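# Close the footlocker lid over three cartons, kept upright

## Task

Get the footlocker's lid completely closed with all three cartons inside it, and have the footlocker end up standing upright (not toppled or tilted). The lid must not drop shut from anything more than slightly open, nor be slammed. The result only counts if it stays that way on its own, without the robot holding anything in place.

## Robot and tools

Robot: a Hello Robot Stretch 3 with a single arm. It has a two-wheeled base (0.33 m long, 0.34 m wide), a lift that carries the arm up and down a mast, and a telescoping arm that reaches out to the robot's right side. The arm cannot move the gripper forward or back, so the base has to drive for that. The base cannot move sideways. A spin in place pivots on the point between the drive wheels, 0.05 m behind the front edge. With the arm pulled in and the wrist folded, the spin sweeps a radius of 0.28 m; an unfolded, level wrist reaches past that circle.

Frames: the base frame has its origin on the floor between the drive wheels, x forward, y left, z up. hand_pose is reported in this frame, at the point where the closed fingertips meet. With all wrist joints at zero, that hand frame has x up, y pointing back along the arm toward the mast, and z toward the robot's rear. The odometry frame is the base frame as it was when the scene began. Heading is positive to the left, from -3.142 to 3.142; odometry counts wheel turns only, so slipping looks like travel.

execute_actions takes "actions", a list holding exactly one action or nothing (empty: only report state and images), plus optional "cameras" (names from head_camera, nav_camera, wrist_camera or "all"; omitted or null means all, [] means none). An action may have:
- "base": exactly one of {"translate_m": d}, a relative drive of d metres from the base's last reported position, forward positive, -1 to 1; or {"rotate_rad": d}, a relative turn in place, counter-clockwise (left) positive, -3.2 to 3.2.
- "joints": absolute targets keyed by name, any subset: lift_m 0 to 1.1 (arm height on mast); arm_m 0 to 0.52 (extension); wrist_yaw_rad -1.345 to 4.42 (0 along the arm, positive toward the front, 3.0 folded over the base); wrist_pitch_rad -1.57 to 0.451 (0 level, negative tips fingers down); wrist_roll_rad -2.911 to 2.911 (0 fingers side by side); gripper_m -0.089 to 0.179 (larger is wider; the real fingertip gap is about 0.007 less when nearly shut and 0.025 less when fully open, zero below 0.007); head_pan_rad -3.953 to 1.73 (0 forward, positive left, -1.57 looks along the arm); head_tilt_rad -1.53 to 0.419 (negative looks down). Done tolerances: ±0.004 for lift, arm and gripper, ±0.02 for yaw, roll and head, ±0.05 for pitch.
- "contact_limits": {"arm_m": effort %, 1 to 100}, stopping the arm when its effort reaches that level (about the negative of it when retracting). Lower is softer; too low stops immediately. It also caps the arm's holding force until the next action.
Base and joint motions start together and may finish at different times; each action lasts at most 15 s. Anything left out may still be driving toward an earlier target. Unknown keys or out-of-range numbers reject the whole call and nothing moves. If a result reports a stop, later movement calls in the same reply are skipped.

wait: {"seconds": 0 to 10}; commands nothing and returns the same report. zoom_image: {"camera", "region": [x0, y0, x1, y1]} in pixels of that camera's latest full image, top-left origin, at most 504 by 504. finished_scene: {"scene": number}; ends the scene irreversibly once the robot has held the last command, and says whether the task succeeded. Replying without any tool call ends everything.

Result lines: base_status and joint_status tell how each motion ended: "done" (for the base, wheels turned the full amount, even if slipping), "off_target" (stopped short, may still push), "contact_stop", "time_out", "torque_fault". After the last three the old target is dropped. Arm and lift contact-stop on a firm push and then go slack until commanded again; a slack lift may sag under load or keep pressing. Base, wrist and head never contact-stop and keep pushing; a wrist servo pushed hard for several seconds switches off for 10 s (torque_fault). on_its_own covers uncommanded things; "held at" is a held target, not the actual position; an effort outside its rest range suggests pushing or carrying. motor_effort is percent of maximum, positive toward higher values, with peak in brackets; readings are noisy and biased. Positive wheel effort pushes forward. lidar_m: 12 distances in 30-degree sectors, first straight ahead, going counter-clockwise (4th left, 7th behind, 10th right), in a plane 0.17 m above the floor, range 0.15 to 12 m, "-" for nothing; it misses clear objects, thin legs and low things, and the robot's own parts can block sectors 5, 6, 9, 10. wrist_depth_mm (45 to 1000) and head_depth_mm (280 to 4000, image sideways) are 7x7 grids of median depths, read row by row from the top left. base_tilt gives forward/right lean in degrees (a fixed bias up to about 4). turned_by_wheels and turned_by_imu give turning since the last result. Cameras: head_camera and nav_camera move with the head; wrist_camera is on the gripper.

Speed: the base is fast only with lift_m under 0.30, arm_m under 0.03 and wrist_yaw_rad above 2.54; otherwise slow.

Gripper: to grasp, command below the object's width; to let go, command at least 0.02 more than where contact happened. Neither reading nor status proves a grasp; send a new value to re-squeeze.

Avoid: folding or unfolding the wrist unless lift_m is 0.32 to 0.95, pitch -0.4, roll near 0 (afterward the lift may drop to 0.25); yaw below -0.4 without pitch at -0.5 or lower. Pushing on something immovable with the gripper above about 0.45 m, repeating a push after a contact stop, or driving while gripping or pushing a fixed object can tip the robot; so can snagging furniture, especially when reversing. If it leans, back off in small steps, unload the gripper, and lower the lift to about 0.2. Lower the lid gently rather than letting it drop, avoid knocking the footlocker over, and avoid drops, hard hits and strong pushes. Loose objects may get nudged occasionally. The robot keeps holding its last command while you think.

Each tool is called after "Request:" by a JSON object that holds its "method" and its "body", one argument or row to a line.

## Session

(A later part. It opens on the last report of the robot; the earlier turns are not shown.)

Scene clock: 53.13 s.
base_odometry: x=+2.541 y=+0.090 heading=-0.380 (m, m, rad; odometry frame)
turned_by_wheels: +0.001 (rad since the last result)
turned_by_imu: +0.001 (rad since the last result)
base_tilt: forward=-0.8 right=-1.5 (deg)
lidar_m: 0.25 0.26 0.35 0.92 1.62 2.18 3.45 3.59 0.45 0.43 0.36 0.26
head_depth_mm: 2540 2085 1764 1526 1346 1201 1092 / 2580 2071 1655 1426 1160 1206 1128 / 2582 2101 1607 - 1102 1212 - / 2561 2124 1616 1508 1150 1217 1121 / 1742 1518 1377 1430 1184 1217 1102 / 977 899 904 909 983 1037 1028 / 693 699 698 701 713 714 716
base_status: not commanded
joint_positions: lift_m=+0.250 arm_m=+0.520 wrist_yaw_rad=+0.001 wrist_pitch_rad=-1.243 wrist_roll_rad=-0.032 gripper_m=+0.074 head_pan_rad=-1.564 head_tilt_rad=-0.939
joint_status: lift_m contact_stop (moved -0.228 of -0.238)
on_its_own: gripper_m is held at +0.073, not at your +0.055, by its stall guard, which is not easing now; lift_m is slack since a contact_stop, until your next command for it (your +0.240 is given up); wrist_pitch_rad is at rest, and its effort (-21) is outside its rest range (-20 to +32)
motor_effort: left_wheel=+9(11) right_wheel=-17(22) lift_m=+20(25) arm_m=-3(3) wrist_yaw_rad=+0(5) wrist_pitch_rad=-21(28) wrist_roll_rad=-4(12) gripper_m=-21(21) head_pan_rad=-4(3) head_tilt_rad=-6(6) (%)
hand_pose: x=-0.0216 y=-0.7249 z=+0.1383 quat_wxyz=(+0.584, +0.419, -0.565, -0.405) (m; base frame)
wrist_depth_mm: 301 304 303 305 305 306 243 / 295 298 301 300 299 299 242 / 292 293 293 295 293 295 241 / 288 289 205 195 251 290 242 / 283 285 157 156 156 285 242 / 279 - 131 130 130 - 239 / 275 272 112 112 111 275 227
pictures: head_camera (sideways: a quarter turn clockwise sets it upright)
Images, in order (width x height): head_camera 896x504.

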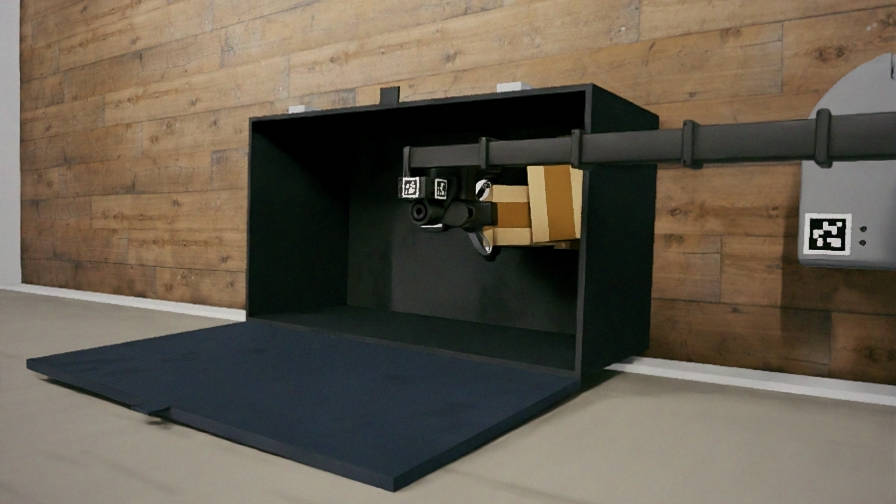

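Caught a lower carton and pivoted, but it's low inside. Release and check.

Request:
{"method": "execute_actions", "body": {
  "actions": [
    {"joints":{"gripper_m":0.15}}
  ],
  "cameras": []
}}

Request:
{"method": "execute_actions", "body": {
  "actions": [
    {"joints":{"lift_m":0.5}}
  ],
  "cameras": ["wrist_camera"]
}}

Request:
{"method": "execute_actions", "body": {
  "actions": [
    {"base":{"translate_m":0.1},"joints":{"arm_m":0.005,"wrist_pitch_rad":0,"gripper_m":0.06}}
  ]
}}

Scene clock: 54.67 s.
base_odometry: x=+2.541 y=+0.090 heading=-0.380 (m, m, rad; odometry frame)
turned_by_wheels: +0.000 (rad since the last result)
turned_by_imu: -0.001 (rad since the last result)
base_tilt: forward=-0.5 right=-1.5 (deg)
lidar_m: 0.25 0.26 0.35 0.92 1.62 2.18 3.44 3.59 0.45 0.43 0.36 0.26
head_depth_mm: 2559 2055 1768 1522 1349 1212 1096 / 2532 2116 1655 1393 1159 1205 1121 / 2562 2085 1610 1599 1100 1210 - / 2572 2100 1600 1518 1155 1218 1131 / 1753 1752 1393 1436 1181 1216 1103 / 980 896 904 911 982 1034 1023 / 694 699 697 700 713 714 715
base_status: not commanded
joint_positions: lift_m=+0.250 arm_m=+0.520 wrist_yaw_rad=-0.003 wrist_pitch_rad=-1.254 wrist_roll_rad=-0.028 gripper_m=+0.150 head_pan_rad=-1.564 head_tilt_rad=-0.939
joint_status: all done
on_its_own: lift_m is slack since a contact_stop, until your next command for it (your +0.240 is given up)
motor_effort: left_wheel=+4(9) right_wheel=-7(17) lift_m=+21(21) arm_m=-4(3) wrist_yaw_rad=+3(3) wrist_pitch_rad=-17(21) wrist_roll_rad=-6(6) gripper_m=+0(79) head_pan_rad=-3(3) head_tilt_rad=-8(6) (%)
hand_pose: x=-0.0218 y=-0.7222 z=+0.1380 quat_wxyz=(+0.580, +0.420, -0.565, -0.410) (m; base frame)
wrist_depth_mm: 298 300 300 304 301 301 239 / 293 296 294 295 296 296 239 / 293 292 293 289 291 290 235 / 285 287 203 187 288 284 239 / 281 284 155 150 154 284 238 / 279 131 129 125 123 276 226 / 274 115 109 107 105 272 248
pictures: none
No camera images: the call's "cameras" was empty. Leave "cameras" out to get every camera's image.

Scene clock: 57.77 s.
base_odometry: x=+2.541 y=+0.091 heading=-0.380 (m, m, rad; odometry frame)
turned_by_wheels: +0.000 (rad since the last result)
turned_by_imu: +0.000 (rad since the last result)
base_tilt: forward=-0.6 right=-1.4 (deg)
lidar_m: 0.25 0.26 0.35 0.91 1.62 2.18 3.46 3.58 0.45 0.43 0.36 0.26
head_depth_mm: 2557 2072 1759 1526 1347 1206 1095 / 2562 2103 1725 1506 1332 - - / 2551 2086 1467 1479 1106 1212 1136 / 2570 2096 1602 1519 1160 1213 1127 / 1746 1739 1382 1435 1186 1214 1100 / 979 897 907 910 988 1036 1028 / 694 703 697 702 715 715 717
base_status: not commanded
joint_positions: lift_m=+0.500 arm_m=+0.520 wrist_yaw_rad=-0.003 wrist_pitch_rad=-1.298 wrist_roll_rad=-0.034 gripper_m=+0.150 head_pan_rad=-1.564 head_tilt_rad=-0.939
joint_status: all done
motor_effort: left_wheel=+3(3) right_wheel=-4(7) lift_m=+24(26) arm_m=-3(4) wrist_yaw_rad=+2(3) wrist_pitch_rad=-1(17) wrist_roll_rad=-3(6) gripper_m=+0(2) head_pan_rad=-5(4) head_tilt_rad=-6(6) (%)
hand_pose: x=-0.0217 y=-0.7111 z=+0.3853 quat_wxyz=(+0.572, +0.434, -0.554, -0.421) (m; base frame)
wrist_depth_mm: 308 437 559 554 556 361 239 / 310 442 551 542 546 361 238 / 311 444 549 544 544 359 250 / 313 445 544 448 546 358 237 / 312 422 536 360 530 418 237 / 303 - 532 355 533 432 225 / 296 476 520 383 397 353 247
pictures: wrist_camera
Images, in order (width x height): wrist_camera 644x364.

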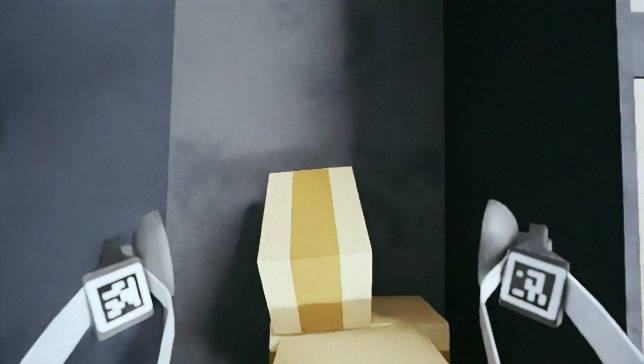

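Scene clock: 62.73 s.
base_odometry: x=+2.634 y=+0.053 heading=-0.380 (m, m, rad; odometry frame)
turned_by_wheels: +0.000 (rad since the last result)
turned_by_imu: +0.000 (rad since the last result)
base_tilt: forward=-0.8 right=-1.4 (deg)
lidar_m: 0.15 0.16 0.21 0.56 1.62 2.19 3.54 3.68 0.45 0.43 0.22 0.16
head_depth_mm: 2531 2089 1760 1282 1144 1204 1093 / 2580 2083 1538 1476 1104 1212 - / 2586 2109 1603 1508 1122 - - / 2457 2050 1566 1487 1336 1213 1125 / 992 892 893 907 975 1124 1047 / 603 609 614 621 624 629 626 / 421 425 428 430 433 434 434
base_status: done
joint_positions: lift_m=+0.500 arm_m=+0.005 wrist_yaw_rad=-0.001 wrist_pitch_rad=-0.023 wrist_roll_rad=-0.035 gripper_m=+0.060 head_pan_rad=-1.564 head_tilt_rad=-0.939
joint_status: all done
motor_effort: left_wheel=+2(6) right_wheel=-3(3) lift_m=+24(24) arm_m=-3(3) wrist_yaw_rad=+1(2) wrist_pitch_rad=+9(11) wrist_roll_rad=-2(3) gripper_m=+0(83) head_pan_rad=-3(3) head_tilt_rad=-6(7) (%)
hand_pose: x=-0.0218 y=-0.4058 z=+0.6085 quat_wxyz=(+0.720, +0.008, -0.694, -0.009) (m; base frame)
wrist_depth_mm: 215 302 723 - - - - / 215 301 599 - - - - / 215 299 592 - - - - / 207 296 589 - - - - / 207 295 458 - - - - / 214 290 - - - - - / 222 268 516 999 947 693 -
pictures: head_camera (sideways: a quarter turn clockwise sets it upright), nav_camera (sideways: a quarter turn counterclockwise sets it upright), wrist_camera
Images, in order (width x height): head_camera 896x504, nav_camera 672x504, wrist_camera 644x364.

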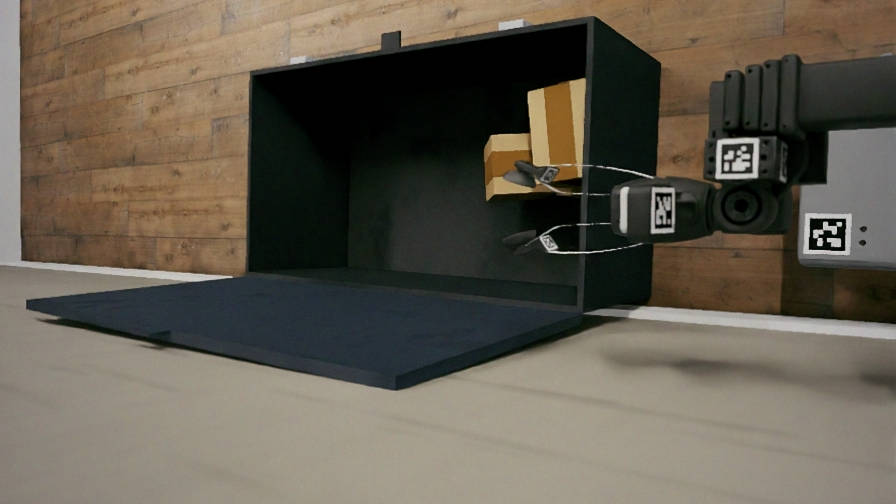

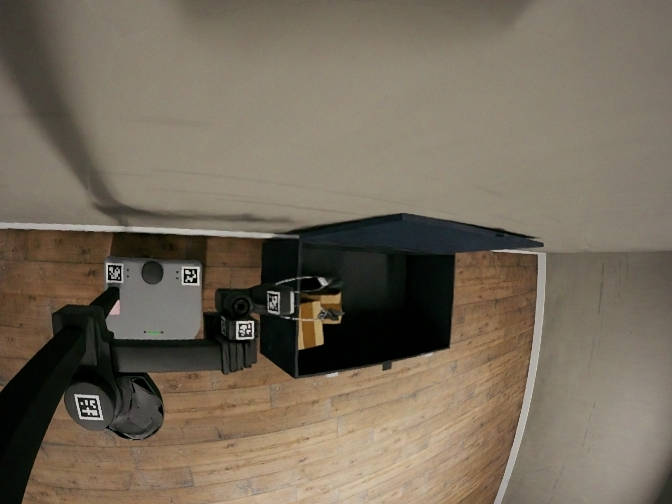

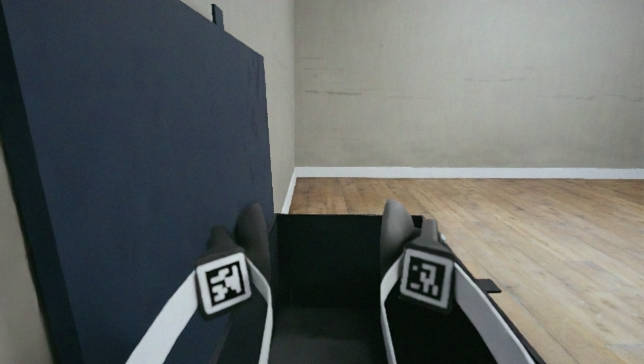

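Request:
{"method": "execute_actions", "body": {
  "actions": [
    {"base":{"translate_m":0.07},"joints":{"lift_m":0.31,"wrist_yaw_rad":0.2,"gripper_m":0.045,"wrist_roll_rad":-0.08,"head_pan_rad":-1.45,"head_tilt_rad":-1.1}}
  ],
  "cameras": ["wrist_camera","head_camera"]
}}

Scene clock: 65.63 s.
base_odometry: x=+2.699 y=+0.027 heading=-0.380 (m, m, rad; odometry frame)
turned_by_wheels: +0.000 (rad since the last result)
turned_by_imu: +0.001 (rad since the last result)
base_tilt: forward=-0.8 right=-1.5 (deg)
lidar_m: - - 0.15 0.30 1.62 2.19 3.62 3.76 0.45 0.34 0.15 -
head_depth_mm: 1940 1467 1519 1113 1230 1178 1101 / 1948 1482 1515 1201 1246 1204 - / 1143 1347 1486 1377 1251 - - / 569 649 691 847 1165 1141 1067 / 333 350 385 426 478 541 626 / - - - 304 315 326 340 / - - - - - - -
base_status: done
joint_positions: lift_m=+0.310 arm_m=+0.005 wrist_yaw_rad=+0.198 wrist_pitch_rad=-0.022 wrist_roll_rad=-0.074 gripper_m=+0.045 head_pan_rad=-1.457 head_tilt_rad=-1.086
joint_status: all done
motor_effort: left_wheel=+2(5) right_wheel=-2(3) lift_m=+18(17) arm_m=-3(4) wrist_yaw_rad=+2(2) wrist_pitch_rad=+9(9) wrist_roll_rad=-3(3) gripper_m=+0(62) head_pan_rad=+4(19) head_tilt_rad=-9(27) (%)
hand_pose: x=+0.0288 y=-0.4009 z=+0.4191 quat_wxyz=(+0.730, +0.076, -0.676, +0.064) (m; base frame)
wrist_depth_mm: 93 114 179 277 - - - / 94 116 185 289 - - - / 95 119 190 303 - - - / 97 121 196 317 990 967 - / 99 124 180 333 - 961 627 / 100 126 - 322 - 908 618 / 102 122 225 231 708 433 536
pictures: head_camera (sideways: a quarter turn clockwise sets it upright), wrist_camera
Images, in order (width x height): head_camera 896x504, wrist_camera 644x364.

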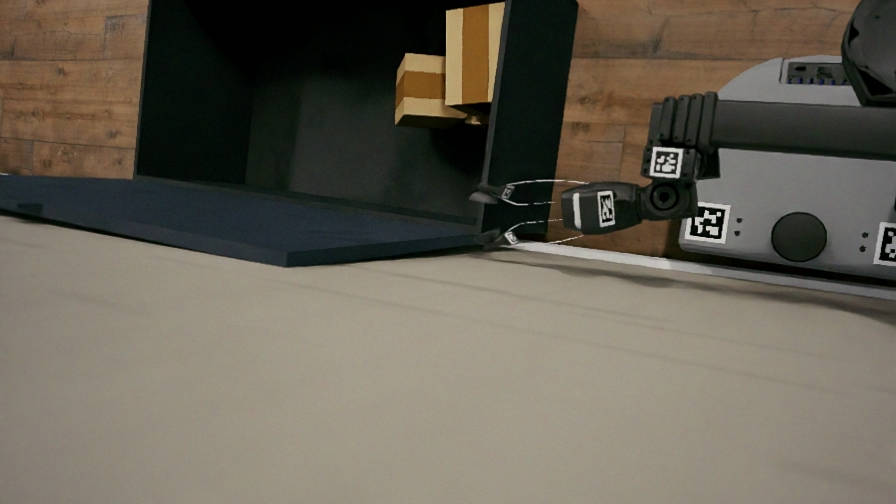

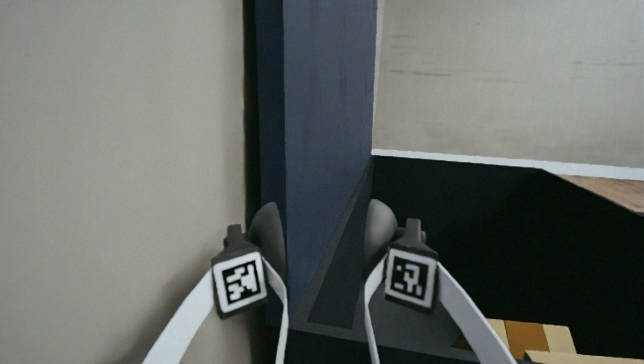

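Request:
{"method": "execute_actions", "body": {
  "actions": [
    {"base":{"translate_m":-0.105},"joints":{"lift_m":0.36,"gripper_m":0.06,"wrist_roll_rad":0}}
  ],
  "cameras": []
}}

Request:
{"method": "execute_actions", "body": {
  "actions": [
    {"joints":{"wrist_yaw_rad":0.7,"arm_m":0.06,"head_pan_rad":-1.3}}
  ],
  "cameras": ["wrist_camera","head_camera"]
}}

Scene clock: 68.37 s.
base_odometry: x=+2.602 y=+0.066 heading=-0.380 (m, m, rad; odometry frame)
turned_by_wheels: +0.000 (rad since the last result)
turned_by_imu: -0.001 (rad since the last result)
base_tilt: forward=-0.7 right=-1.6 (deg)
lidar_m: 0.19 0.19 0.26 0.69 1.62 2.19 3.52 3.66 0.45 0.43 0.27 0.20
head_depth_mm: 1946 1429 1430 1203 1246 1172 1097 / 1961 1482 1526 1118 1238 - - / 1977 1470 1524 1211 1239 - - / 1044 1179 1324 1355 1267 1198 1109 / 736 723 781 915 1107 1140 1082 / 517 549 586 626 671 723 782 / 396 416 436 458 482 507 535
base_status: done
joint_positions: lift_m=+0.360 arm_m=+0.005 wrist_yaw_rad=+0.198 wrist_pitch_rad=-0.022 wrist_roll_rad=-0.006 gripper_m=+0.060 head_pan_rad=-1.457 head_tilt_rad=-1.086
joint_status: all done
motor_effort: left_wheel=+2(4) right_wheel=-3(8) lift_m=+24(29) arm_m=-3(3) wrist_yaw_rad=+2(2) wrist_pitch_rad=+8(8) wrist_roll_rad=+3(5) gripper_m=+1(59) head_pan_rad=+3(2) head_tilt_rad=-8(9) (%)
hand_pose: x=+0.0288 y=-0.4009 z=+0.4688 quat_wxyz=(+0.707, +0.078, -0.700, +0.062) (m; base frame)
wrist_depth_mm: 205 238 375 841 - - - / 211 238 375 851 - - - / 212 237 369 864 - - - / 212 238 370 832 - 977 - / 213 248 320 804 - 851 - / 214 250 - 832 915 756 458 / 214 255 348 718 721 667 456
pictures: none
No camera images: the call's "cameras" was empty. Leave "cameras" out to get every camera's image.

Scene clock: 69.90 s.
base_odometry: x=+2.602 y=+0.066 heading=-0.380 (m, m, rad; odometry frame)
turned_by_wheels: +0.000 (rad since the last result)
turned_by_imu: +0.000 (rad since the last result)
base_tilt: forward=-0.6 right=-1.5 (deg)
lidar_m: 0.19 0.19 0.26 0.69 1.62 2.19 3.50 3.66 0.45 0.43 0.27 0.20
head_depth_mm: 1947 1450 1513 1372 1175 1166 1084 / 1879 1452 1527 1198 1153 - - / 857 1082 1460 1387 1230 1202 - / 639 701 821 1035 1255 1197 - / 465 527 612 724 887 1099 1082 / 366 404 451 509 586 685 826 / 302 327 356 392 436 488 557
base_status: not commanded
joint_positions: lift_m=+0.360 arm_m=+0.060 wrist_yaw_rad=+0.697 wrist_pitch_rad=-0.022 wrist_roll_rad=-0.006 gripper_m=+0.060 head_pan_rad=-1.307 head_tilt_rad=-1.086
joint_status: all done
motor_effort: left_wheel=+1(2) right_wheel=-2(2) lift_m=+24(24) arm_m=+1(1) wrist_yaw_rad=+3(2) wrist_pitch_rad=+9(8) wrist_roll_rad=+3(3) gripper_m=+1(0) head_pan_rad=+4(22) head_tilt_rad=-7(9) (%)
hand_pose: x=+0.1428 y=-0.4007 z=+0.4688 quat_wxyz=(+0.670, +0.248, -0.659, +0.235) (m; base frame)
wrist_depth_mm: 120 137 169 196 268 467 - / 122 139 174 206 275 498 - / 124 142 177 214 285 528 - / 126 145 182 220 298 564 - / 128 148 174 228 315 569 805 / 131 150 - 234 271 715 803 / 133 148 196 244 318 705 740
pictures: head_camera (sideways: a quarter turn clockwise sets it upright), wrist_camera
Images, in order (width x height): head_camera 896x504, wrist_camera 644x364.

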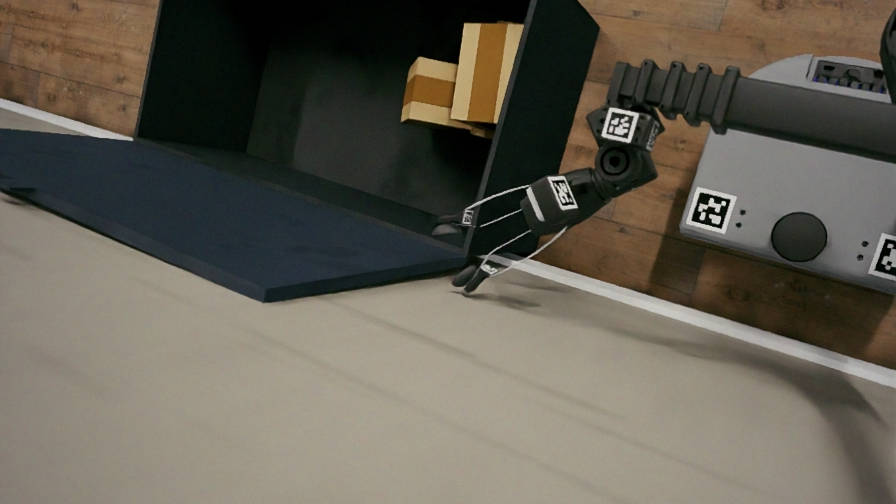

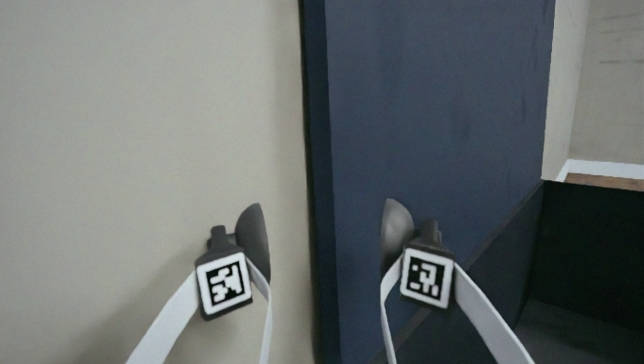

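Request:
{"method": "execute_actions", "body": {
  "actions": [
    {"base":{"translate_m":0.012},"joints":{"arm_m":0.11},"contact_limits":{"arm_m":15}}
  ],
  "cameras": ["wrist_camera","head_camera"]
}}

Scene clock: 71.57 s.
base_odometry: x=+2.613 y=+0.062 heading=-0.380 (m, m, rad; odometry frame)
turned_by_wheels: +0.000 (rad since the last result)
turned_by_imu: +0.000 (rad since the last result)
base_tilt: forward=-0.7 right=-1.5 (deg)
lidar_m: 0.18 0.18 0.24 0.64 1.62 2.19 3.53 3.68 0.45 0.43 0.25 0.18
head_depth_mm: 1955 1440 1517 1359 1125 1167 1081 / 1899 1463 1518 1199 1123 - - / 808 1023 1341 1370 1256 1207 - / 596 674 790 1012 1250 1198 - / 434 495 572 674 829 1064 1081 / 341 378 422 476 545 640 774 / 291 306 334 367 407 457 520
base_status: done
joint_positions: lift_m=+0.360 arm_m=+0.110 wrist_yaw_rad=+0.692 wrist_pitch_rad=-0.022 wrist_roll_rad=-0.006 gripper_m=+0.060 head_pan_rad=-1.307 head_tilt_rad=-1.086
joint_status: all done
motor_effort: left_wheel=+0(6) right_wheel=+9(10) lift_m=+24(24) arm_m=+3(6) wrist_yaw_rad=+6(6) wrist_pitch_rad=+8(8) wrist_roll_rad=+3(3) gripper_m=+2(3) head_pan_rad=+4(4) head_tilt_rad=-7(8) (%)
contact_limits: arm_m 15 (drawing in: default 22, maximum 35; extending or still: default 27, maximum 46)
hand_pose: x=+0.1416 y=-0.4515 z=+0.4688 quat_wxyz=(+0.670, +0.247, -0.660, +0.233) (m; base frame)
wrist_depth_mm: 112 127 151 172 247 434 - / 114 130 156 176 255 459 - / 116 133 161 180 265 493 - / 118 135 167 184 272 524 - / 120 138 163 188 289 539 745 / 122 140 - 193 250 672 780 / 124 139 184 198 299 697 751
pictures: head_camera (sideways: a quarter turn clockwise sets it upright), wrist_camera
Images, in order (width x height): head_camera 896x504, wrist_camera 644x364.

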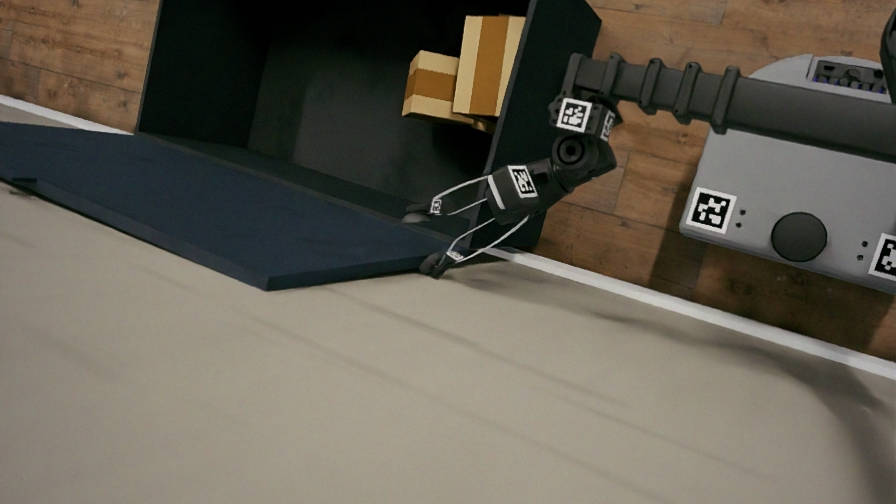

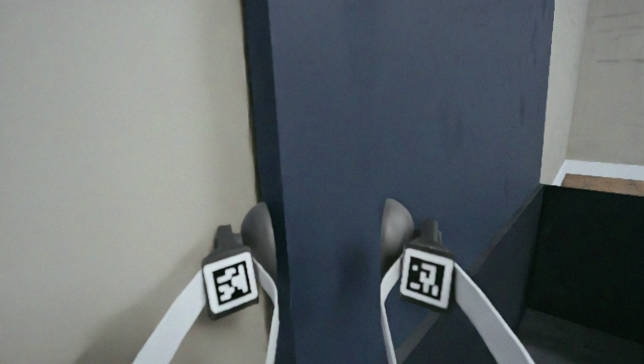

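Press slightly more and draw back.

Request:
{"method": "execute_actions", "body": {
  "actions": [
    {"joints":{"arm_m":0.125},"contact_limits":{"arm_m":15}}
  ],
  "cameras": ["wrist_camera"]
}}

Request:
{"method": "execute_actions", "body": {
  "actions": [
    {"base":{"translate_m":-0.025}}
  ],
  "cameras": ["wrist_camera","head_camera"]
}}

Scene clock: 73.17 s.
base_odometry: x=+2.613 y=+0.062 heading=-0.380 (m, m, rad; odometry frame)
turned_by_wheels: +0.000 (rad since the last result)
turned_by_imu: -0.023 (rad since the last result)
base_tilt: forward=-0.7 right=-1.5 (deg)
lidar_m: 0.18 0.18 0.24 0.61 1.61 2.14 3.53 3.65 0.45 0.43 0.27 0.19
head_depth_mm: 1954 1436 1512 1369 1154 1169 1081 / 1942 1444 1520 1191 1119 - - / 917 1157 1464 1389 1254 1207 - / 662 707 840 1054 1257 1198 - / 472 535 616 720 871 1091 1084 / 367 404 447 502 570 660 785 / 303 323 351 384 423 470 529
base_status: not commanded
joint_positions: lift_m=+0.360 arm_m=+0.124 wrist_yaw_rad=+0.729 wrist_pitch_rad=-0.025 wrist_roll_rad=-0.001 gripper_m=+0.060 head_pan_rad=-1.306 head_tilt_rad=-1.087
joint_status: all done
on_its_own: right_wheel is at rest, and its effort (+21) is outside its rest range (-18 to +18); wrist_yaw_rad is at rest, and its effort (-20) is outside its rest range (-12 to +12)
motor_effort: left_wheel=+0(3) right_wheel=+21(29) lift_m=+22(24) arm_m=+10(11) wrist_yaw_rad=-20(20) wrist_pitch_rad=+9(10) wrist_roll_rad=+1(3) gripper_m=-6(6) head_pan_rad=+3(4) head_tilt_rad=-8(9) (%)
contact_limits: arm_m 15 (drawing in: default 22, maximum 35; extending or still: default 27, maximum 46)
hand_pose: x=+0.1488 y=-0.4596 z=+0.4682 quat_wxyz=(+0.664, +0.260, -0.657, +0.244) (m; base frame)
wrist_depth_mm: 119 135 150 181 257 437 - / 121 138 156 185 264 465 - / 123 140 161 189 270 482 - / 125 143 166 195 281 521 - / 128 145 167 199 299 533 740 / 129 145 173 203 262 640 781 / 132 147 185 209 305 691 757
pictures: wrist_camera
Images, in order (width x height): wrist_camera 644x364.

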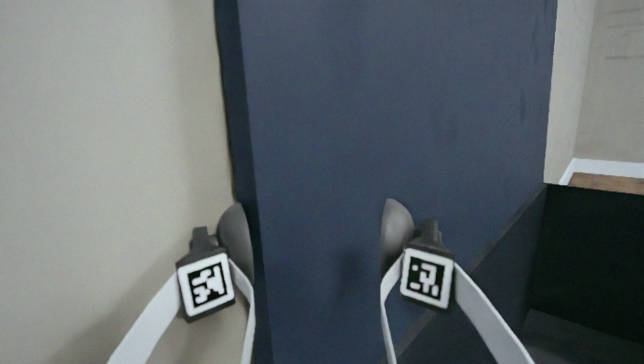

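Scene clock: 74.27 s.
base_odometry: x=+2.589 y=+0.071 heading=-0.380 (m, m, rad; odometry frame)
turned_by_wheels: +0.000 (rad since the last result)
turned_by_imu: +0.001 (rad since the last result)
base_tilt: forward=-0.7 right=-1.6 (deg)
lidar_m: 0.20 0.21 0.28 0.69 1.60 2.14 3.50 3.62 0.45 0.43 0.30 0.21
head_depth_mm: 1959 1422 1504 1347 1171 1162 1085 / 1914 1457 1523 1194 1122 - - / 1025 1263 1483 1397 1249 1208 - / 733 787 944 1138 1268 1199 - / 537 609 681 823 998 1147 1091 / 417 459 508 572 649 752 894 / 340 367 401 437 483 535 603
base_status: done
joint_positions: lift_m=+0.360 arm_m=+0.125 wrist_yaw_rad=+0.762 wrist_pitch_rad=-0.024 wrist_roll_rad=-0.001 gripper_m=+0.060 head_pan_rad=-1.306 head_tilt_rad=-1.087
joint_status: not commanded
on_its_own: wrist_yaw_rad is held at +0.746, not at your +0.700, by its stall guard, which is not easing now
motor_effort: left_wheel=+4(5) right_wheel=-7(17) lift_m=+23(23) arm_m=+2(10) wrist_yaw_rad=-10(21) wrist_pitch_rad=+9(9) wrist_roll_rad=+1(0) gripper_m=-5(6) head_pan_rad=+3(3) head_tilt_rad=-8(6) (%)
hand_pose: x=+0.1550 y=-0.4547 z=+0.4684 quat_wxyz=(+0.660, +0.271, -0.653, +0.255) (m; base frame)
wrist_depth_mm: 136 153 169 202 280 452 - / 137 156 172 208 290 477 - / 140 159 178 214 299 504 - / 141 163 184 219 309 532 - / 144 166 190 225 329 537 726 / 146 167 - 230 292 649 757 / 148 166 205 237 334 689 726
pictures: head_camera (sideways: a quarter turn clockwise sets it upright), wrist_camera
Images, in order (width x height): head_camera 896x504, wrist_camera 644x364.

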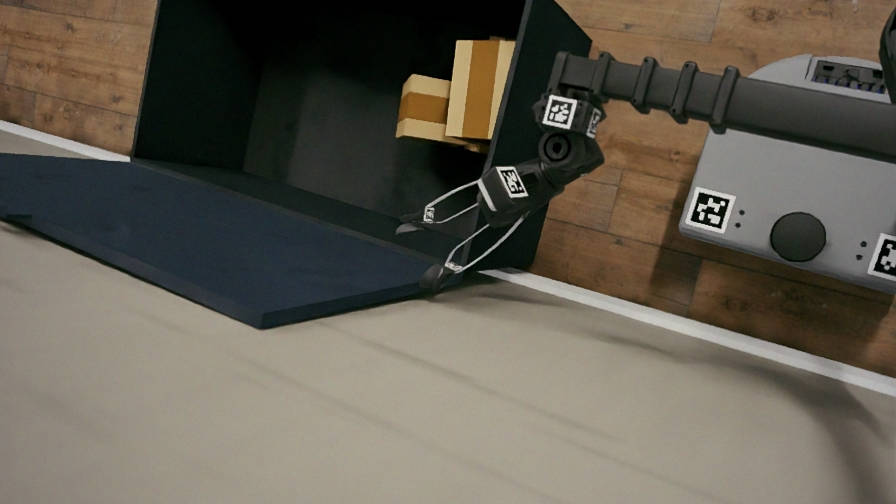

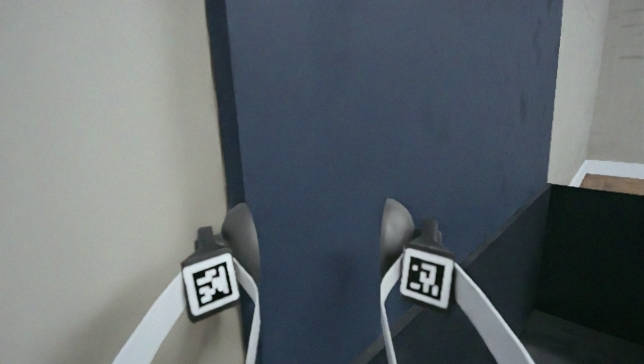

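Request:
{"method": "execute_actions", "body": {
  "actions": [
    {"base":{"rotate_rad":0.022},"joints":{"arm_m":0.085,"lift_m":0.56,"wrist_yaw_rad":0.75}}
  ],
  "cameras": []
}}

Request:
{"method": "execute_actions", "body": {
  "actions": [
    {"base":{"translate_m":0.014},"joints":{"arm_m":0.13},"contact_limits":{"arm_m":15}}
  ],
  "cameras": ["wrist_camera"]
}}

Request:
{"method": "execute_actions", "body": {
  "actions": [
    {"base":{"translate_m":-0.03}}
  ],
  "cameras": ["wrist_camera","head_camera"]
}}

Scene clock: 79.73 s.
base_odometry: x=+2.589 y=+0.071 heading=-0.358 (m, m, rad; odometry frame)
turned_by_wheels: +0.022 (rad since the last result)
turned_by_imu: +0.022 (rad since the last result)
base_tilt: forward=-0.6 right=-1.5 (deg)
lidar_m: 0.20 0.21 0.28 0.75 1.61 2.18 3.50 3.63 0.45 0.43 0.30 0.21
head_depth_mm: 1964 1444 1507 1368 - - 1078 / 1865 1479 1509 1199 1243 1208 - / 933 1169 1468 1416 1259 1202 - / 699 746 868 1095 1270 1197 - / 508 578 653 789 965 1142 1089 / 400 441 492 557 638 751 908 / 329 356 389 428 477 536 608
base_status: done
joint_positions: lift_m=+0.560 arm_m=+0.085 wrist_yaw_rad=+0.752 wrist_pitch_rad=-0.023 wrist_roll_rad=-0.001 gripper_m=+0.060 head_pan_rad=-1.306 head_tilt_rad=-1.087
joint_status: all done
motor_effort: left_wheel=-1(1) right_wheel=+1(3) lift_m=+24(22) arm_m=-4(5) wrist_yaw_rad=-1(12) wrist_pitch_rad=+9(11) wrist_roll_rad=+1(0) gripper_m=+0(4) head_pan_rad=+4(3) head_tilt_rad=-7(7) (%)
hand_pose: x=+0.1533 y=-0.4169 z=+0.6686 quat_wxyz=(+0.661, +0.267, -0.654, +0.252) (m; base frame)
wrist_depth_mm: 129 145 178 209 304 508 - / 131 149 183 211 291 471 - / 133 152 187 216 297 494 - / 136 155 191 223 310 522 - / 139 158 185 228 329 551 - / 142 161 - 236 289 642 838 / 144 159 207 247 352 658 814
pictures: none
No camera images: the call's "cameras" was empty. Leave "cameras" out to get every camera's image.

Scene clock: 81.17 s.
base_odometry: x=+2.603 y=+0.066 heading=-0.359 (m, m, rad; odometry frame)
turned_by_wheels: -0.001 (rad since the last result)
turned_by_imu: -0.001 (rad since the last result)
base_tilt: forward=-0.7 right=-1.5 (deg)
lidar_m: 0.19 0.20 0.26 0.69 1.61 2.18 3.51 3.67 0.45 0.43 0.27 0.20
head_depth_mm: 1958 1437 1515 1386 - - 1076 / 1889 1460 1522 1220 1246 1202 - / 879 1104 1450 - 1250 1200 - / 653 703 839 1067 1259 1193 - / 477 541 622 737 905 1116 1081 / 374 413 461 520 595 696 839 / 308 334 365 400 445 497 566
base_status: done
joint_positions: lift_m=+0.560 arm_m=+0.129 wrist_yaw_rad=+0.765 wrist_pitch_rad=-0.024 wrist_roll_rad=-0.001 gripper_m=+0.060 head_pan_rad=-1.306 head_tilt_rad=-1.087
joint_status: all done
on_its_own: right_wheel is at rest, and its effort (+23) is outside its rest range (-18 to +18)
motor_effort: left_wheel=-3(3) right_wheel=+23(22) lift_m=+23(24) arm_m=+8(9) wrist_yaw_rad=-9(10) wrist_pitch_rad=+9(9) wrist_roll_rad=+1(1) gripper_m=-4(3) head_pan_rad=+4(3) head_tilt_rad=-9(7) (%)
contact_limits: arm_m 15 (drawing in: default 22, maximum 35; extending or still: default 27, maximum 46)
hand_pose: x=+0.1555 y=-0.4585 z=+0.6683 quat_wxyz=(+0.660, +0.272, -0.652, +0.256) (m; base frame)
wrist_depth_mm: 118 133 155 183 265 444 - / 120 137 159 187 257 408 - / 123 139 165 192 264 423 - / 125 142 169 196 276 448 - / 127 144 171 203 289 482 - / 129 147 180 207 256 547 791 / 132 146 187 213 309 591 772
pictures: wrist_camera
Images, in order (width x height): wrist_camera 644x364.

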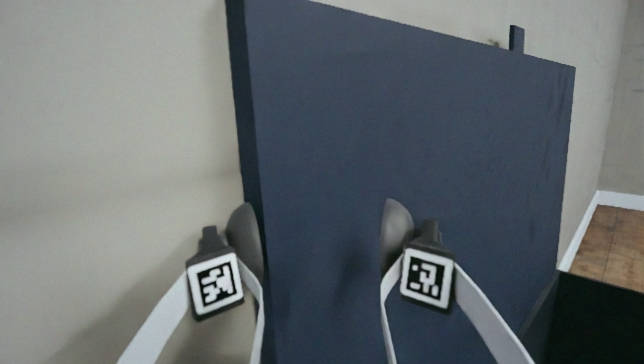

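Scene clock: 82.33 s.
base_odometry: x=+2.574 y=+0.077 heading=-0.359 (m, m, rad; odometry frame)
turned_by_wheels: +0.000 (rad since the last result)
turned_by_imu: +0.000 (rad since the last result)
base_tilt: forward=-0.7 right=-1.3 (deg)
lidar_m: 0.22 0.23 0.31 0.81 1.61 2.19 3.48 3.63 0.45 0.43 0.32 0.23
head_depth_mm: 1951 1432 1518 1393 - - 1077 / 1920 1458 1526 1197 1246 1201 - / 909 1251 1486 - 1248 1208 - / 738 741 895 1113 1275 1196 - / 551 628 695 855 1042 1158 1089 / 432 478 535 602 690 811 974 / 356 387 422 463 516 578 662
base_status: done
joint_positions: lift_m=+0.560 arm_m=+0.130 wrist_yaw_rad=+0.765 wrist_pitch_rad=-0.020 wrist_roll_rad=-0.001 gripper_m=+0.060 head_pan_rad=-1.306 head_tilt_rad=-1.087
joint_status: not commanded
motor_effort: left_wheel=+2(6) right_wheel=-2(19) lift_m=+23(23) arm_m=+3(8) wrist_yaw_rad=-11(10) wrist_pitch_rad=+8(9) wrist_roll_rad=+1(1) gripper_m=-3(3) head_pan_rad=+4(4) head_tilt_rad=-6(8) (%)
hand_pose: x=+0.1556 y=-0.4592 z=+0.6693 quat_wxyz=(+0.659, +0.270, -0.653, +0.257) (m; base frame)
wrist_depth_mm: 142 160 178 173 275 497 - / 143 162 180 179 246 389 - / 145 166 187 187 256 411 - / 147 170 190 194 277 465 - / 150 173 194 204 296 522 - / 153 175 184 214 273 639 795 / 156 174 218 224 343 682 758
pictures: head_camera (sideways: a quarter turn clockwise sets it upright), wrist_camera
Images, in order (width x height): head_camera 896x504, wrist_camera 644x364.

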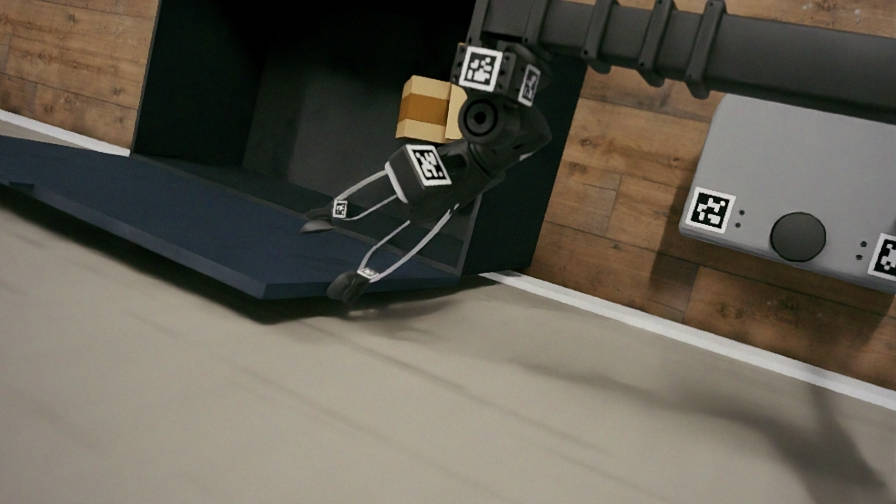

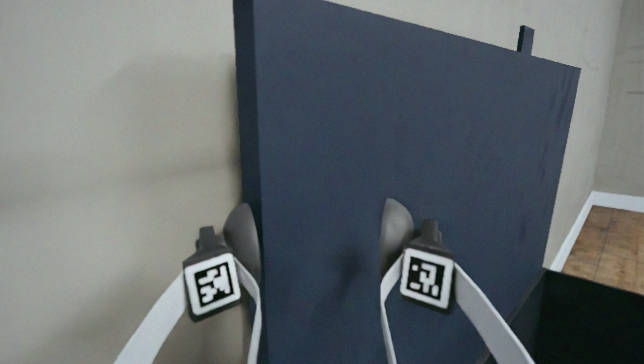

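Request:
{"method": "execute_actions", "body": {
  "actions": [
    {"base":{"translate_m":-0.04},"joints":{"lift_m":0.555}}
  ],
  "cameras": []
}}

Request:
{"method": "execute_actions", "body": {
  "actions": [
    {"joints":{"arm_m":0.113}}
  ],
  "cameras": ["wrist_camera","head_camera"]
}}

Scene clock: 84.70 s.
base_odometry: x=+2.537 y=+0.091 heading=-0.359 (m, m, rad; odometry frame)
turned_by_wheels: +0.000 (rad since the last result)
turned_by_imu: -0.001 (rad since the last result)
base_tilt: forward=-0.8 right=-1.5 (deg)
lidar_m: 0.26 0.27 0.36 0.94 1.62 2.18 3.44 3.59 0.45 0.43 0.38 0.27
head_depth_mm: 1964 1437 1503 1296 - - 1080 / 1915 1463 1516 1367 1245 1200 - / 1284 1371 1524 - 1255 1200 - / 901 1072 1093 1169 1271 1193 - / 656 745 861 1016 1209 1173 1090 / 513 569 632 715 822 961 1056 / 423 460 502 551 612 688 781
base_status: done
joint_positions: lift_m=+0.555 arm_m=+0.130 wrist_yaw_rad=+0.740 wrist_pitch_rad=-0.025 wrist_roll_rad=-0.001 gripper_m=+0.060 head_pan_rad=-1.306 head_tilt_rad=-1.087
joint_status: all done
motor_effort: left_wheel=-1(4) right_wheel=+4(15) lift_m=+18(16) arm_m=+1(3) wrist_yaw_rad=+8(10) wrist_pitch_rad=+10(13) wrist_roll_rad=+0(0) gripper_m=-2(3) head_pan_rad=+3(5) head_tilt_rad=-8(9) (%)
hand_pose: x=+0.1508 y=-0.4636 z=+0.6633 quat_wxyz=(+0.663, +0.264, -0.655, +0.247) (m; base frame)
wrist_depth_mm: 175 200 246 281 119 254 - / 177 203 251 116 134 218 - / 181 208 257 123 154 278 - / 184 212 264 133 181 375 - / 187 218 254 144 221 595 - / 192 220 - 159 225 837 787 / 195 218 281 181 384 850 779
pictures: none
No camera images: the call's "cameras" was empty. Leave "cameras" out to get every camera's image.

Scene clock: 85.67 s.
base_odometry: x=+2.537 y=+0.091 heading=-0.359 (m, m, rad; odometry frame)
turned_by_wheels: +0.000 (rad since the last result)
turned_by_imu: +0.000 (rad since the last result)
base_tilt: forward=-0.8 right=-1.7 (deg)
lidar_m: 0.26 0.27 0.36 0.94 1.62 2.18 3.44 3.59 0.45 0.43 0.38 0.27
head_depth_mm: 1956 1436 1496 1295 - - 1074 / 1895 1467 1507 1204 1242 1205 - / 1284 1377 1505 1367 1250 1205 - / 903 1071 1098 1165 1263 1188 - / 656 743 857 1017 1205 1172 1095 / 514 568 635 713 822 957 1062 / 424 459 501 550 612 685 781
base_status: not commanded
joint_positions: lift_m=+0.555 arm_m=+0.113 wrist_yaw_rad=+0.740 wrist_pitch_rad=-0.025 wrist_roll_rad=-0.001 gripper_m=+0.060 head_pan_rad=-1.306 head_tilt_rad=-1.087
joint_status: all done
motor_effort: left_wheel=-2(1) right_wheel=+5(4) lift_m=+18(18) arm_m=-4(3) wrist_yaw_rad=+8(8) wrist_pitch_rad=+10(10) wrist_roll_rad=+0(0) gripper_m=-2(2) head_pan_rad=+4(2) head_tilt_rad=-6(7) (%)
hand_pose: x=+0.1508 y=-0.4471 z=+0.6633 quat_wxyz=(+0.663, +0.264, -0.655, +0.247) (m; base frame)
wrist_depth_mm: 174 200 244 308 118 251 - / 177 203 248 307 133 216 - / 181 208 256 305 153 275 - / 183 213 264 305 179 375 - / 188 217 254 160 202 590 - / 190 220 - 176 225 846 799 / 194 218 284 195 382 853 786
pictures: head_camera (sideways: a quarter turn clockwise sets it upright), wrist_camera
Images, in order (width x height): head_camera 896x504, wrist_camera 644x364.

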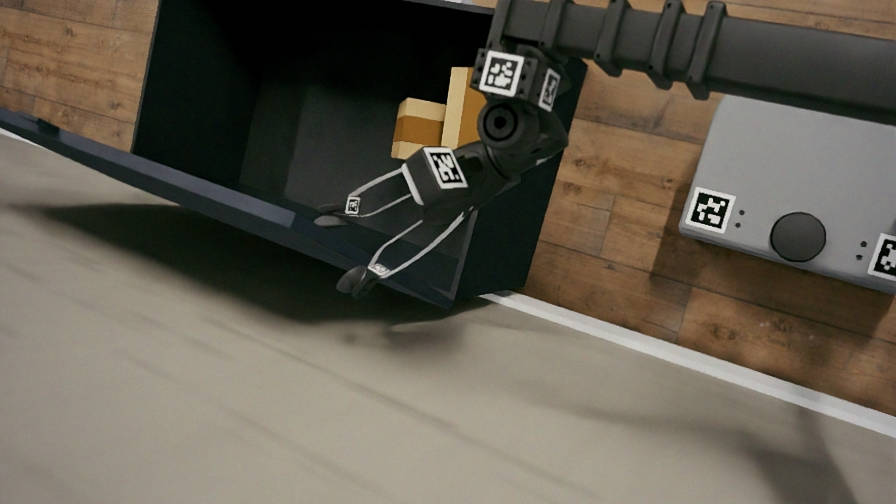

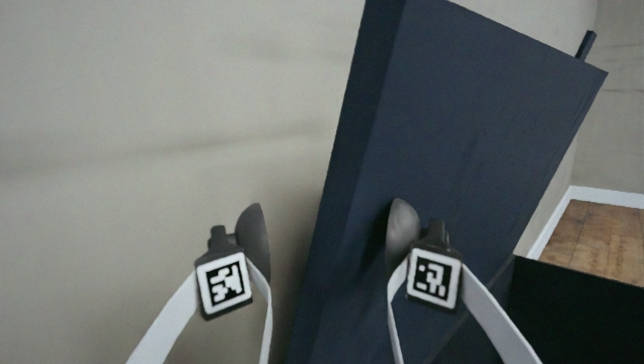

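Request:
{"method": "execute_actions", "body": {
  "actions": [
    {"joints":{"wrist_yaw_rad":0.55,"lift_m":0.52,"wrist_roll_rad":0.35,"arm_m":0.105,"gripper_m":0.05,"head_pan_rad":-1.5}}
  ],
  "cameras": ["wrist_camera"]
}}

Request:
{"method": "execute_actions", "body": {
  "actions": [
    {"joints":{"wrist_yaw_rad":0.35,"lift_m":0.5,"wrist_roll_rad":0.55,"arm_m":0.09,"gripper_m":0.04}}
  ],
  "cameras": ["wrist_camera"]
}}

Request:
{"method": "execute_actions", "body": {
  "actions": [
    {"joints":{"wrist_yaw_rad":0.17,"lift_m":0.48,"wrist_roll_rad":0.7,"arm_m":0.08,"gripper_m":0.035}}
  ],
  "cameras": ["wrist_camera","head_camera"]
}}

Scene clock: 87.27 s.
base_odometry: x=+2.537 y=+0.091 heading=-0.359 (m, m, rad; odometry frame)
turned_by_wheels: +0.000 (rad since the last result)
turned_by_imu: +0.000 (rad since the last result)
base_tilt: forward=-0.7 right=-1.6 (deg)
lidar_m: 0.26 0.27 0.36 0.94 1.61 2.18 3.43 3.58 0.45 0.43 0.38 0.27
head_depth_mm: 1951 1713 1544 1391 1272 1176 1090 / 1953 1445 1470 1225 - - - / 1839 1465 1524 1214 1259 1201 - / 1128 869 752 1380 1274 1207 1104 / 1214 1187 1073 1066 1258 1186 1093 / 804 843 881 924 973 1021 1033 / 599 621 644 664 692 716 739
base_status: not commanded
joint_positions: lift_m=+0.520 arm_m=+0.105 wrist_yaw_rad=+0.534 wrist_pitch_rad=-0.023 wrist_roll_rad=+0.345 gripper_m=+0.050 head_pan_rad=-1.493 head_tilt_rad=-1.087
joint_status: all done
motor_effort: left_wheel=-2(2) right_wheel=+7(6) lift_m=+17(19) arm_m=-3(7) wrist_yaw_rad=+12(10) wrist_pitch_rad=+9(10) wrist_roll_rad=+3(4) gripper_m=-3(51) head_pan_rad=-4(23) head_tilt_rad=-8(7) (%)
hand_pose: x=+0.1087 y=-0.4702 z=+0.6289 quat_wxyz=(+0.558, +0.222, -0.787, +0.143) (m; base frame)
wrist_depth_mm: 238 290 382 94 125 - - / 233 280 366 100 145 - - / 226 272 358 107 174 - - / 221 263 337 115 230 - 770 / 215 257 309 127 347 886 802 / 211 248 - 142 231 927 836 / 207 234 309 159 518 793 729
pictures: wrist_camera
Images, in order (width x height): wrist_camera 644x364.

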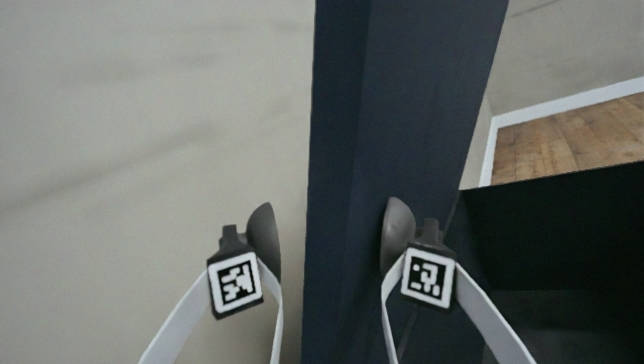

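Scene clock: 88.20 s.
base_odometry: x=+2.537 y=+0.091 heading=-0.359 (m, m, rad; odometry frame)
turned_by_wheels: +0.000 (rad since the last result)
turned_by_imu: +0.000 (rad since the last result)
base_tilt: forward=-0.6 right=-1.5 (deg)
lidar_m: 0.26 0.27 0.36 0.94 1.62 2.19 3.44 3.57 0.45 0.43 0.38 0.27
head_depth_mm: 1948 1721 1531 1394 1273 1172 1090 / 1939 1459 1476 1213 - - - / 973 837 757 1222 1250 1209 - / 1724 1025 864 1230 1268 1200 1099 / 1216 1195 1091 1027 1255 1185 1099 / 805 843 882 925 971 1020 1040 / 600 622 642 666 687 714 742
base_status: not commanded
joint_positions: lift_m=+0.500 arm_m=+0.090 wrist_yaw_rad=+0.334 wrist_pitch_rad=-0.047 wrist_roll_rad=+0.551 gripper_m=+0.040 head_pan_rad=-1.493 head_tilt_rad=-1.087
joint_status: all done
motor_effort: left_wheel=-2(2) right_wheel=+8(7) lift_m=+19(19) arm_m=-5(3) wrist_yaw_rad=+12(11) wrist_pitch_rad=+17(19) wrist_roll_rad=-1(3) gripper_m=-6(51) head_pan_rad=-4(4) head_tilt_rad=-7(7) (%)
hand_pose: x=+0.0622 y=-0.4761 z=+0.6027 quat_wxyz=(+0.485, +0.157, -0.858, +0.061) (m; base frame)
wrist_depth_mm: 349 457 686 - 239 - - / 326 411 597 872 - - - / 299 376 527 671 - 903 800 / 284 346 467 592 950 917 832 / 265 318 394 321 996 950 826 / 250 298 - 132 607 873 706 / 236 272 360 241 629 729 632
pictures: wrist_camera
Images, in order (width x height): wrist_camera 644x364.

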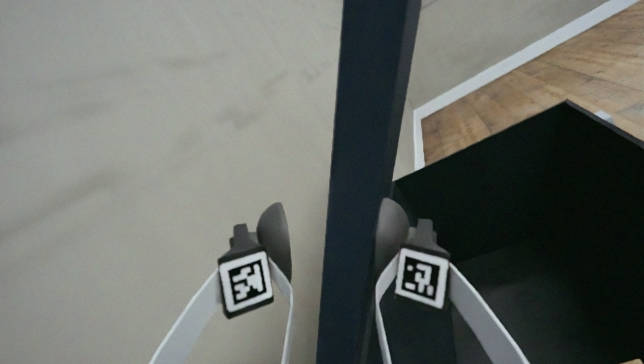

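Scene clock: 89.13 s.
base_odometry: x=+2.537 y=+0.091 heading=-0.359 (m, m, rad; odometry frame)
turned_by_wheels: +0.000 (rad since the last result)
turned_by_imu: +0.000 (rad since the last result)
base_tilt: forward=-0.8 right=-1.5 (deg)
lidar_m: 0.26 0.27 0.36 0.94 1.61 2.19 3.43 3.58 0.45 0.43 0.38 0.27
head_depth_mm: 1942 1725 1544 1389 1280 1170 1094 / 1868 1299 1178 1213 - - - / 1088 936 819 1121 1239 1204 - / 1776 1097 942 1095 1271 1202 1105 / 1224 1211 1102 1023 1260 1182 1096 / 801 842 883 929 973 1020 1035 / 600 622 643 667 689 711 737
base_status: not commanded
joint_positions: lift_m=+0.480 arm_m=+0.080 wrist_yaw_rad=+0.160 wrist_pitch_rad=-0.059 wrist_roll_rad=+0.701 gripper_m=+0.035 head_pan_rad=-1.493 head_tilt_rad=-1.087
joint_status: all done
motor_effort: left_wheel=-2(2) right_wheel=+6(7) lift_m=+20(23) arm_m=-4(3) wrist_yaw_rad=+8(12) wrist_pitch_rad=+22(23) wrist_roll_rad=+0(3) gripper_m=-7(38) head_pan_rad=-4(3) head_tilt_rad=-6(7) (%)
hand_pose: x=+0.0190 y=-0.4764 z=+0.5794 quat_wxyz=(+0.422, +0.085, -0.902, +0.006) (m; base frame)
wrist_depth_mm: 544 820 - - 98 - - / 461 654 - - - - - / 412 547 829 - 951 904 932 / 373 472 676 999 956 930 511 / 334 408 541 747 - 932 680 / 306 372 447 134 - 791 635 / 278 326 434 473 753 672 530
pictures: head_camera (sideways: a quarter turn clockwise sets it upright), wrist_camera
Images, in order (width x height): head_camera 896x504, wrist_camera 644x364.

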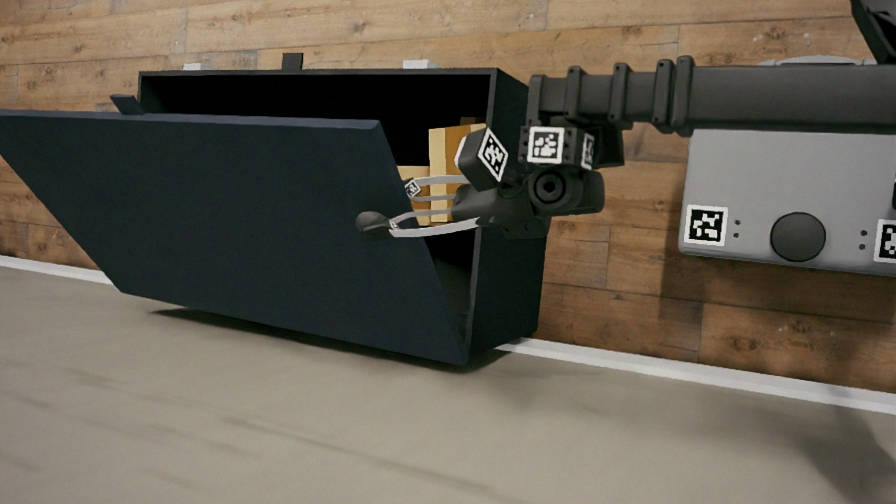

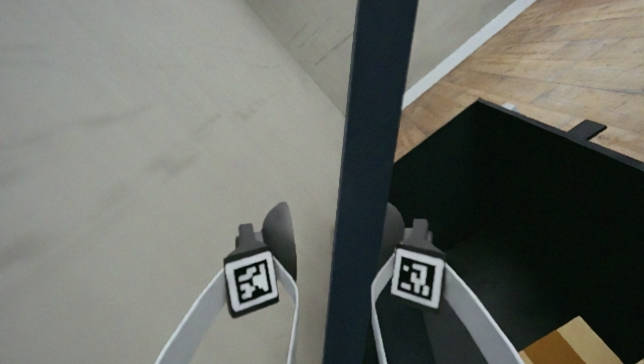

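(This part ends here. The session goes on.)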